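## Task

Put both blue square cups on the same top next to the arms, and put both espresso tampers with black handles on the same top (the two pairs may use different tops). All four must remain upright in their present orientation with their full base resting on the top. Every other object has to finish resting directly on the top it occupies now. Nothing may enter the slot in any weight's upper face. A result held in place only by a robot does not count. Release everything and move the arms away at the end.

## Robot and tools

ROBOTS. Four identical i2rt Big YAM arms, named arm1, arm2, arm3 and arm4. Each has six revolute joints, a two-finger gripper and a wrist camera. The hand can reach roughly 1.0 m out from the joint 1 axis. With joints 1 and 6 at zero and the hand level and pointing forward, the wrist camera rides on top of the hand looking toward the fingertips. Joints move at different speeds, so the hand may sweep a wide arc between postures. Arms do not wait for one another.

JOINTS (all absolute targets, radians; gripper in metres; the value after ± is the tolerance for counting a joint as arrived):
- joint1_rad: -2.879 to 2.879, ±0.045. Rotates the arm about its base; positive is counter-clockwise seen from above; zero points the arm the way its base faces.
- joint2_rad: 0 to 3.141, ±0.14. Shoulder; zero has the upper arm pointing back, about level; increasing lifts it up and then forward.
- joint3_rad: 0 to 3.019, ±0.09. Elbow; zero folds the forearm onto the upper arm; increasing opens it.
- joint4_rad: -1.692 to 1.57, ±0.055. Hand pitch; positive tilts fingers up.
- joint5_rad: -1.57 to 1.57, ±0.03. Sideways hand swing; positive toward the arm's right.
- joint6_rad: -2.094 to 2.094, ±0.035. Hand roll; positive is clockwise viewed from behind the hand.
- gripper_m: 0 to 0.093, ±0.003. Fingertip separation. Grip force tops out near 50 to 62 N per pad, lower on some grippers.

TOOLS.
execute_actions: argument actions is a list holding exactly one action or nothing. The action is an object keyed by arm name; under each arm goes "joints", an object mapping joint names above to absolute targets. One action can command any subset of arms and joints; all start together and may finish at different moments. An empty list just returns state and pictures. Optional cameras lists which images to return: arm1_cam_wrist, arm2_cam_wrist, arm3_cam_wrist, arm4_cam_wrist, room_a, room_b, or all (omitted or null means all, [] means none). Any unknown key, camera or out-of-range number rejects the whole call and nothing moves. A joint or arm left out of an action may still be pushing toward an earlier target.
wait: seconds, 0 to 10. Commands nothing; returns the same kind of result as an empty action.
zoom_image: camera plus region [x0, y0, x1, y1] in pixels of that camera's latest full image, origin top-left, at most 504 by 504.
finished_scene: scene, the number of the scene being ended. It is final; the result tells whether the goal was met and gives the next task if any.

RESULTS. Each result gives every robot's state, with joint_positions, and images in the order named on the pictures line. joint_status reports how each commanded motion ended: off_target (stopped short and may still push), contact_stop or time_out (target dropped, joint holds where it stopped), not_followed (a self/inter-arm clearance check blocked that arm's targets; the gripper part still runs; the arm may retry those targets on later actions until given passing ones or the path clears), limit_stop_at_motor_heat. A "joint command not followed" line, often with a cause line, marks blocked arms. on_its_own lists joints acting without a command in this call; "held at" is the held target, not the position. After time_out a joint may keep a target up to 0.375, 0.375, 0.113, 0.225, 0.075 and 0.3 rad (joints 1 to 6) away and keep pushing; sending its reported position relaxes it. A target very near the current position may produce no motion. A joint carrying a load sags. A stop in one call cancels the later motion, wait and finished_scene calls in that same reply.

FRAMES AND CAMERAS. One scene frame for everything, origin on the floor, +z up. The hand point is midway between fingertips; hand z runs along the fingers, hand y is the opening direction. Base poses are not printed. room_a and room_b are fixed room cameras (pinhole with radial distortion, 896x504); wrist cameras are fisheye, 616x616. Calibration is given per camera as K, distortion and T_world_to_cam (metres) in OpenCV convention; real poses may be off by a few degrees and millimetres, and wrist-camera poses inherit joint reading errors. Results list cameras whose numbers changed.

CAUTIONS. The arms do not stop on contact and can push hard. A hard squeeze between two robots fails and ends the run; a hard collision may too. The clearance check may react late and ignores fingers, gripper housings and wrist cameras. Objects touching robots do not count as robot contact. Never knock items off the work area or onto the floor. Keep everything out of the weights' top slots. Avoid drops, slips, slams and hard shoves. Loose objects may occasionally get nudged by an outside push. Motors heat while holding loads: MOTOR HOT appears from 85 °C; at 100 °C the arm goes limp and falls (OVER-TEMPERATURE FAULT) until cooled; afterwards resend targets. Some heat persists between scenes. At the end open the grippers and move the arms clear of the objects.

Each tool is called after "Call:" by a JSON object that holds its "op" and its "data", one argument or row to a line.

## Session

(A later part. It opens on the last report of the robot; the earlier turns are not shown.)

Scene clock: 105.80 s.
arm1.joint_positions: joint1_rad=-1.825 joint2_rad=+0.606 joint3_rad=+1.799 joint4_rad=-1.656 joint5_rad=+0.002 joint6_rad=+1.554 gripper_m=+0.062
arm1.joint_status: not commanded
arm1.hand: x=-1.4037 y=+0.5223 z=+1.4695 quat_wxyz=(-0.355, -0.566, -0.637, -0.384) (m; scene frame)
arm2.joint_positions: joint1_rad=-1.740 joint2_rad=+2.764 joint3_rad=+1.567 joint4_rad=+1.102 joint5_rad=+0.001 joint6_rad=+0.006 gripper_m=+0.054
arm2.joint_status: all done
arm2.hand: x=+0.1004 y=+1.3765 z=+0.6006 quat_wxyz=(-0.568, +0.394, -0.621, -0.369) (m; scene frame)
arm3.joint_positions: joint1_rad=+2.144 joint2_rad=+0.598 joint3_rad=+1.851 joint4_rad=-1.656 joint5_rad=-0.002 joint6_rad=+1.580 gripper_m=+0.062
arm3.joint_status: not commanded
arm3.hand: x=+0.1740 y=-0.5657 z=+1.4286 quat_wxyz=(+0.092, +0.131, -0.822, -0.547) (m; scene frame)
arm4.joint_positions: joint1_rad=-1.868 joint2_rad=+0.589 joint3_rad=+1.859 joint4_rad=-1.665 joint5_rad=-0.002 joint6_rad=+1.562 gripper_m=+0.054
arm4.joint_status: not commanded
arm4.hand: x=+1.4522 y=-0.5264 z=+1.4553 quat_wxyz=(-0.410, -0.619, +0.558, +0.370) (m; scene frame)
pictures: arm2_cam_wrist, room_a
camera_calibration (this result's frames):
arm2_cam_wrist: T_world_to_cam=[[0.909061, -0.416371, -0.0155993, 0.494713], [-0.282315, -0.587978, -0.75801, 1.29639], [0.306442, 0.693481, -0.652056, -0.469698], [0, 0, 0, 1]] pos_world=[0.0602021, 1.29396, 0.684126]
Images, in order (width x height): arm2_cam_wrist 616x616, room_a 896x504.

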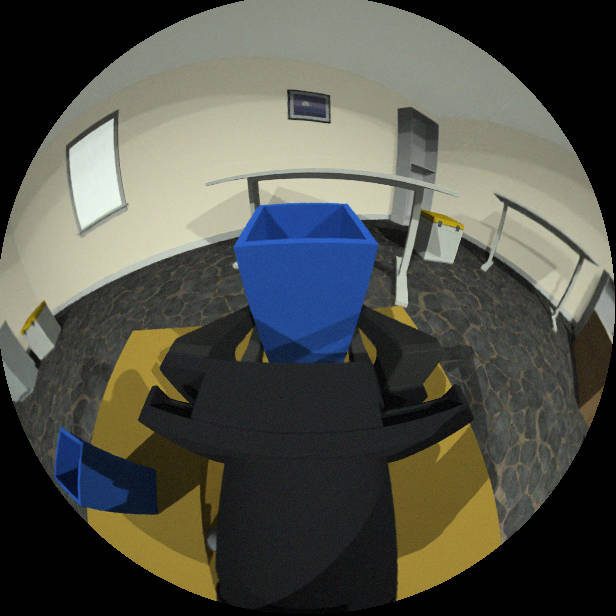

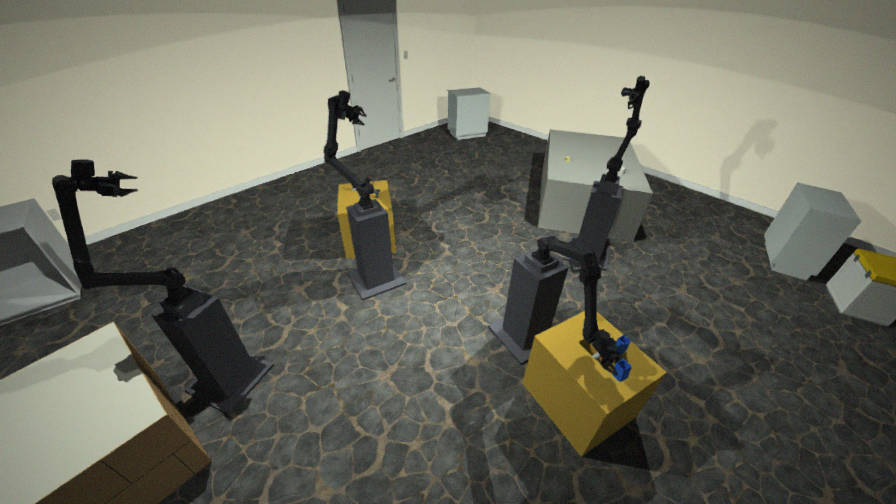

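Call:
{"op": "execute_actions", "data": {
  "actions": [
    {"arm2":{"joints":{"joint1_rad":-1.77,"joint2_rad":2.92,"joint3_rad":1.69,"joint4_rad":1.13}}}
  ],
  "cameras": ["arm2_cam_wrist","room_a"]
}}

Call:
{"op": "zoom_image", "data": {
  "camera": "room_a",
  "region": [500,290,690,420]
}}

Scene clock: 107.20 s.
arm1.joint_positions: joint1_rad=-1.825 joint2_rad=+0.606 joint3_rad=+1.799 joint4_rad=-1.656 joint5_rad=+0.002 joint6_rad=+1.554 gripper_m=+0.062
arm1.joint_status: not commanded
arm1.hand: x=-1.4037 y=+0.5223 z=+1.4695 quat_wxyz=(-0.355, -0.566, -0.637, -0.384) (m; scene frame)
arm2.joint_positions: joint1_rad=-1.762 joint2_rad=+2.911 joint3_rad=+1.673 joint4_rad=+1.121 joint5_rad=+0.001 joint6_rad=+0.002 gripper_m=+0.054
arm2.joint_status: all done
arm2.hand: x=+0.1128 y=+1.3626 z=+0.5335 quat_wxyz=(-0.566, +0.392, -0.631, -0.358) (m; scene frame)
arm3.joint_positions: joint1_rad=+2.144 joint2_rad=+0.598 joint3_rad=+1.851 joint4_rad=-1.656 joint5_rad=-0.002 joint6_rad=+1.580 gripper_m=+0.062
arm3.joint_status: not commanded
arm3.hand: x=+0.1740 y=-0.5657 z=+1.4286 quat_wxyz=(+0.092, +0.131, -0.822, -0.547) (m; scene frame)
arm4.joint_positions: joint1_rad=-1.868 joint2_rad=+0.589 joint3_rad=+1.859 joint4_rad=-1.665 joint5_rad=-0.002 joint6_rad=+1.562 gripper_m=+0.054
arm4.joint_status: not commanded
arm4.hand: x=+1.4522 y=-0.5264 z=+1.4553 quat_wxyz=(-0.410, -0.619, +0.558, +0.370) (m; scene frame)
pictures: arm2_cam_wrist, room_a
camera_calibration (this result's frames):
arm2_cam_wrist: T_world_to_cam=[[0.899724, -0.436279, -0.0125285, 0.503205], [-0.300085, -0.597501, -0.7436, 1.24814], [0.316932, 0.672795, -0.668507, -0.471851], [0, 0, 0, 1]] pos_world=[0.0713478, 1.28276, 0.618988]
Images, in order (width x height): arm2_cam_wrist 616x616, room_a 896x504.

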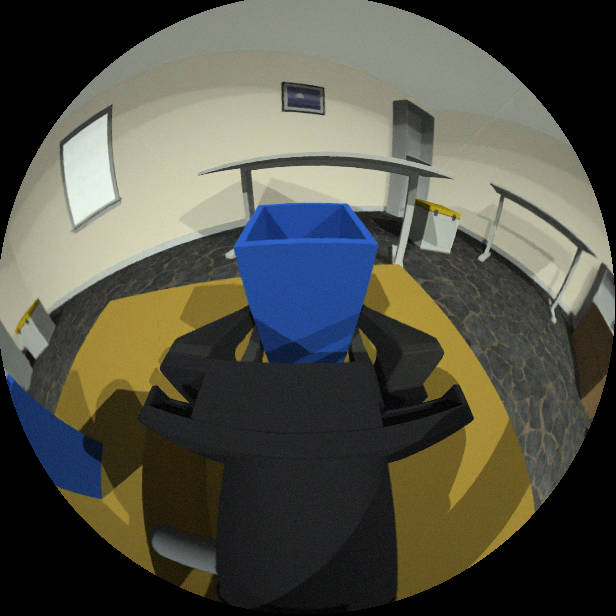

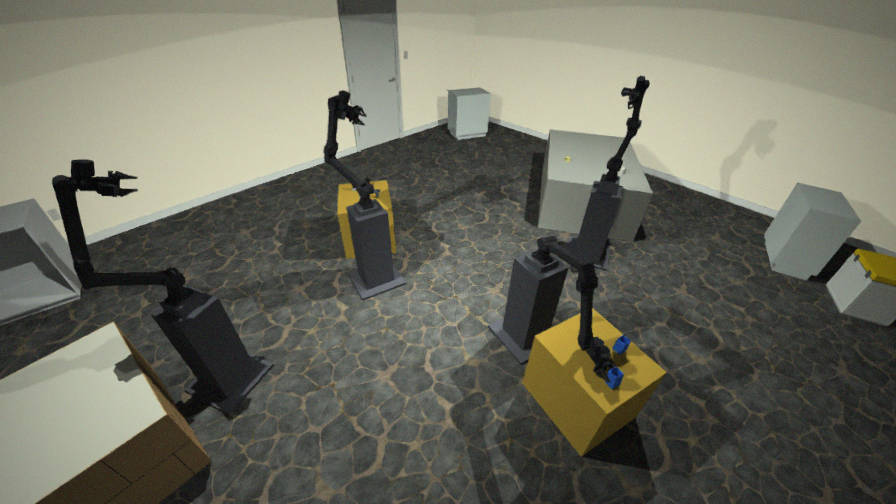

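Region (500, 290, 690, 420) of room_a's 896x504 image, scaled by 2.653, with more detail than that image has; it fills the top 345 rows of this view, and the rest is white.

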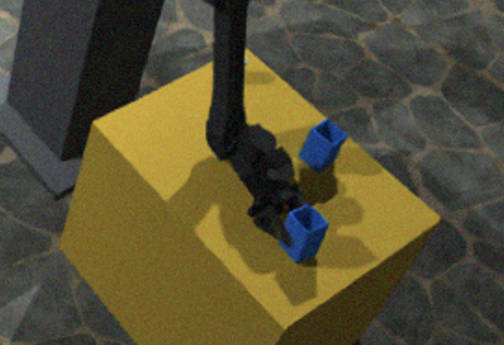

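Call:
{"op": "execute_actions", "data": {
  "actions": [
    {"arm2":{"joints":{"gripper_m":0.078}}}
  ],
  "cameras": []
}}

Call:
{"op": "execute_actions", "data": {
  "actions": [
    {"arm2":{"joints":{"joint2_rad":2.3,"joint3_rad":1.2,"joint4_rad":0.95}}}
  ],
  "cameras": []
}}

Call:
{"op": "execute_actions", "data": {
  "actions": [
    {"arm2":{"joints":{"joint2_rad":1.6,"joint4_rad":-0.6}}}
  ],
  "cameras": ["arm2_cam_wrist","room_b"]
}}

Scene clock: 108.37 s.
arm1.joint_positions: joint1_rad=-1.825 joint2_rad=+0.606 joint3_rad=+1.799 joint4_rad=-1.656 joint5_rad=+0.002 joint6_rad=+1.554 gripper_m=+0.062
arm1.joint_status: not commanded
arm1.hand: x=-1.4037 y=+0.5223 z=+1.4695 quat_wxyz=(-0.355, -0.566, -0.637, -0.384) (m; scene frame)
arm2.joint_positions: joint1_rad=-1.762 joint2_rad=+2.911 joint3_rad=+1.673 joint4_rad=+1.121 joint5_rad=+0.001 joint6_rad=+0.002 gripper_m=+0.078
arm2.joint_status: all done
arm2.hand: x=+0.1128 y=+1.3626 z=+0.5335 quat_wxyz=(-0.566, +0.392, -0.631, -0.358) (m; scene frame)
arm3.joint_positions: joint1_rad=+2.144 joint2_rad=+0.598 joint3_rad=+1.851 joint4_rad=-1.656 joint5_rad=-0.002 joint6_rad=+1.580 gripper_m=+0.062
arm3.joint_status: not commanded
arm3.hand: x=+0.1740 y=-0.5657 z=+1.4286 quat_wxyz=(+0.092, +0.131, -0.822, -0.547) (m; scene frame)
arm4.joint_positions: joint1_rad=-1.868 joint2_rad=+0.589 joint3_rad=+1.859 joint4_rad=-1.665 joint5_rad=-0.002 joint6_rad=+1.562 gripper_m=+0.054
arm4.joint_status: not commanded
arm4.hand: x=+1.4522 y=-0.5264 z=+1.4553 quat_wxyz=(-0.410, -0.619, +0.558, +0.370) (m; scene frame)
pictures: none
No camera images: the call's "cameras" was empty. Leave "cameras" out to get every camera's image.

Scene clock: 109.83 s.
arm1.joint_positions: joint1_rad=-1.825 joint2_rad=+0.606 joint3_rad=+1.799 joint4_rad=-1.656 joint5_rad=+0.002 joint6_rad=+1.554 gripper_m=+0.062
arm1.joint_status: not commanded
arm1.hand: x=-1.4037 y=+0.5223 z=+1.4695 quat_wxyz=(-0.355, -0.566, -0.637, -0.384) (m; scene frame)
arm2.joint_positions: joint1_rad=-1.762 joint2_rad=+2.276 joint3_rad=+1.196 joint4_rad=+0.953 joint5_rad=+0.001 joint6_rad=-0.001 gripper_m=+0.078
arm2.joint_status: all done
arm2.hand: x=+0.0988 y=+1.3304 z=+0.7794 quat_wxyz=(-0.564, +0.394, -0.633, -0.355) (m; scene frame)
arm3.joint_positions: joint1_rad=+2.144 joint2_rad=+0.598 joint3_rad=+1.851 joint4_rad=-1.656 joint5_rad=-0.002 joint6_rad=+1.580 gripper_m=+0.062
arm3.joint_status: not commanded
arm3.hand: x=+0.1740 y=-0.5657 z=+1.4286 quat_wxyz=(+0.092, +0.131, -0.822, -0.547) (m; scene frame)
arm4.joint_positions: joint1_rad=-1.868 joint2_rad=+0.589 joint3_rad=+1.859 joint4_rad=-1.665 joint5_rad=-0.002 joint6_rad=+1.562 gripper_m=+0.054
arm4.joint_status: not commanded
arm4.hand: x=+1.4522 y=-0.5264 z=+1.4553 quat_wxyz=(-0.410, -0.619, +0.558, +0.370) (m; scene frame)
pictures: none
No camera images: the call's "cameras" was empty. Leave "cameras" out to get every camera's image.

Scene clock: 111.67 s.
arm1.joint_positions: joint1_rad=-1.825 joint2_rad=+0.606 joint3_rad=+1.799 joint4_rad=-1.656 joint5_rad=+0.002 joint6_rad=+1.554 gripper_m=+0.062
arm1.joint_status: not commanded
arm1.hand: x=-1.4037 y=+0.5223 z=+1.4695 quat_wxyz=(-0.355, -0.566, -0.637, -0.384) (m; scene frame)
arm2.joint_positions: joint1_rad=-1.762 joint2_rad=+1.583 joint3_rad=+1.192 joint4_rad=-0.591 joint5_rad=+0.001 joint6_rad=-0.001 gripper_m=+0.078
arm2.joint_status: all done
arm2.hand: x=+0.0291 y=+1.1847 z=+0.9280 quat_wxyz=(-0.250, +0.507, -0.810, -0.160) (m; scene frame)
arm3.joint_positions: joint1_rad=+2.144 joint2_rad=+0.598 joint3_rad=+1.851 joint4_rad=-1.656 joint5_rad=-0.002 joint6_rad=+1.580 gripper_m=+0.062
arm3.joint_status: not commanded
arm3.hand: x=+0.1740 y=-0.5657 z=+1.4286 quat_wxyz=(+0.092, +0.131, -0.822, -0.547) (m; scene frame)
arm4.joint_positions: joint1_rad=-1.868 joint2_rad=+0.589 joint3_rad=+1.859 joint4_rad=-1.665 joint5_rad=-0.002 joint6_rad=+1.562 gripper_m=+0.054
arm4.joint_status: not commanded
arm4.hand: x=+1.4522 y=-0.5264 z=+1.4553 quat_wxyz=(-0.410, -0.619, +0.558, +0.370) (m; scene frame)
pictures: arm2_cam_wrist, room_b
camera_calibration (this result's frames):
arm2_cam_wrist: T_world_to_cam=[[0.898662, -0.438561, -0.00841455, 0.504726], [-0.438218, -0.898473, 0.0266768, 1.05584], [-0.0192596, -0.020286, -0.999609, 1.07624], [0, 0, 0, 1]] pos_world=[0.0298369, 1.19183, 1.0519]
Images, in order (width x height): arm2_cam_wrist 616x616, room_b 896x504.

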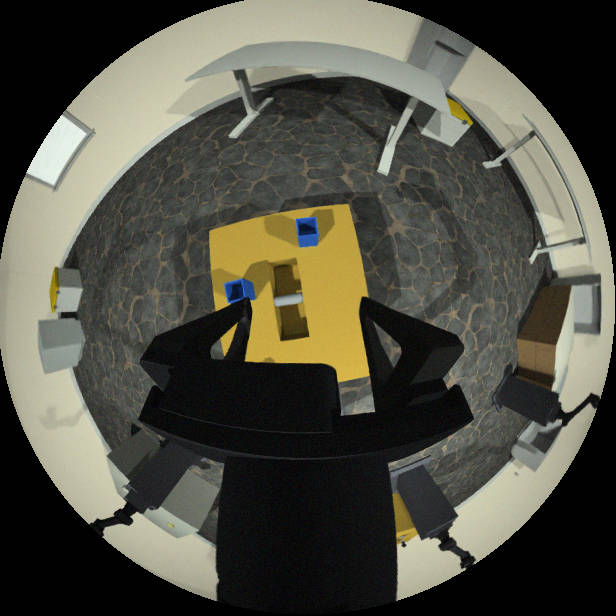

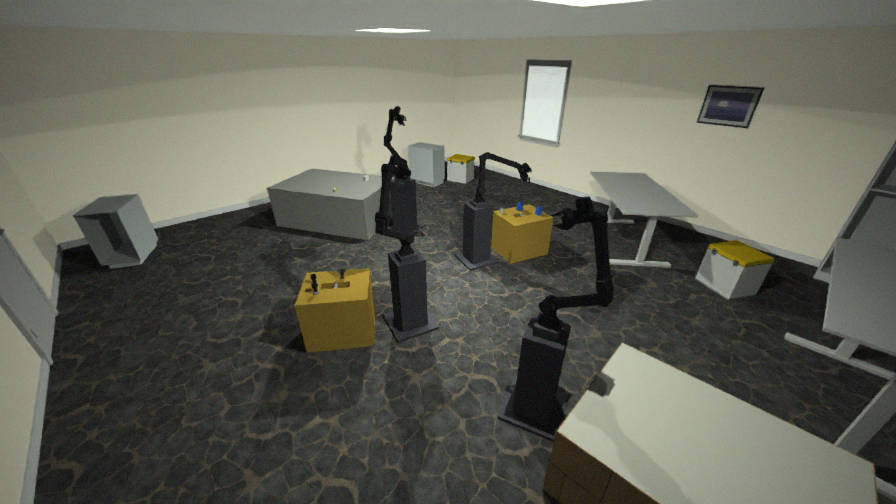

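Call:
{"op": "finished_scene", "data": {
  "scene": 2
}}

The scene is finished: the task was done.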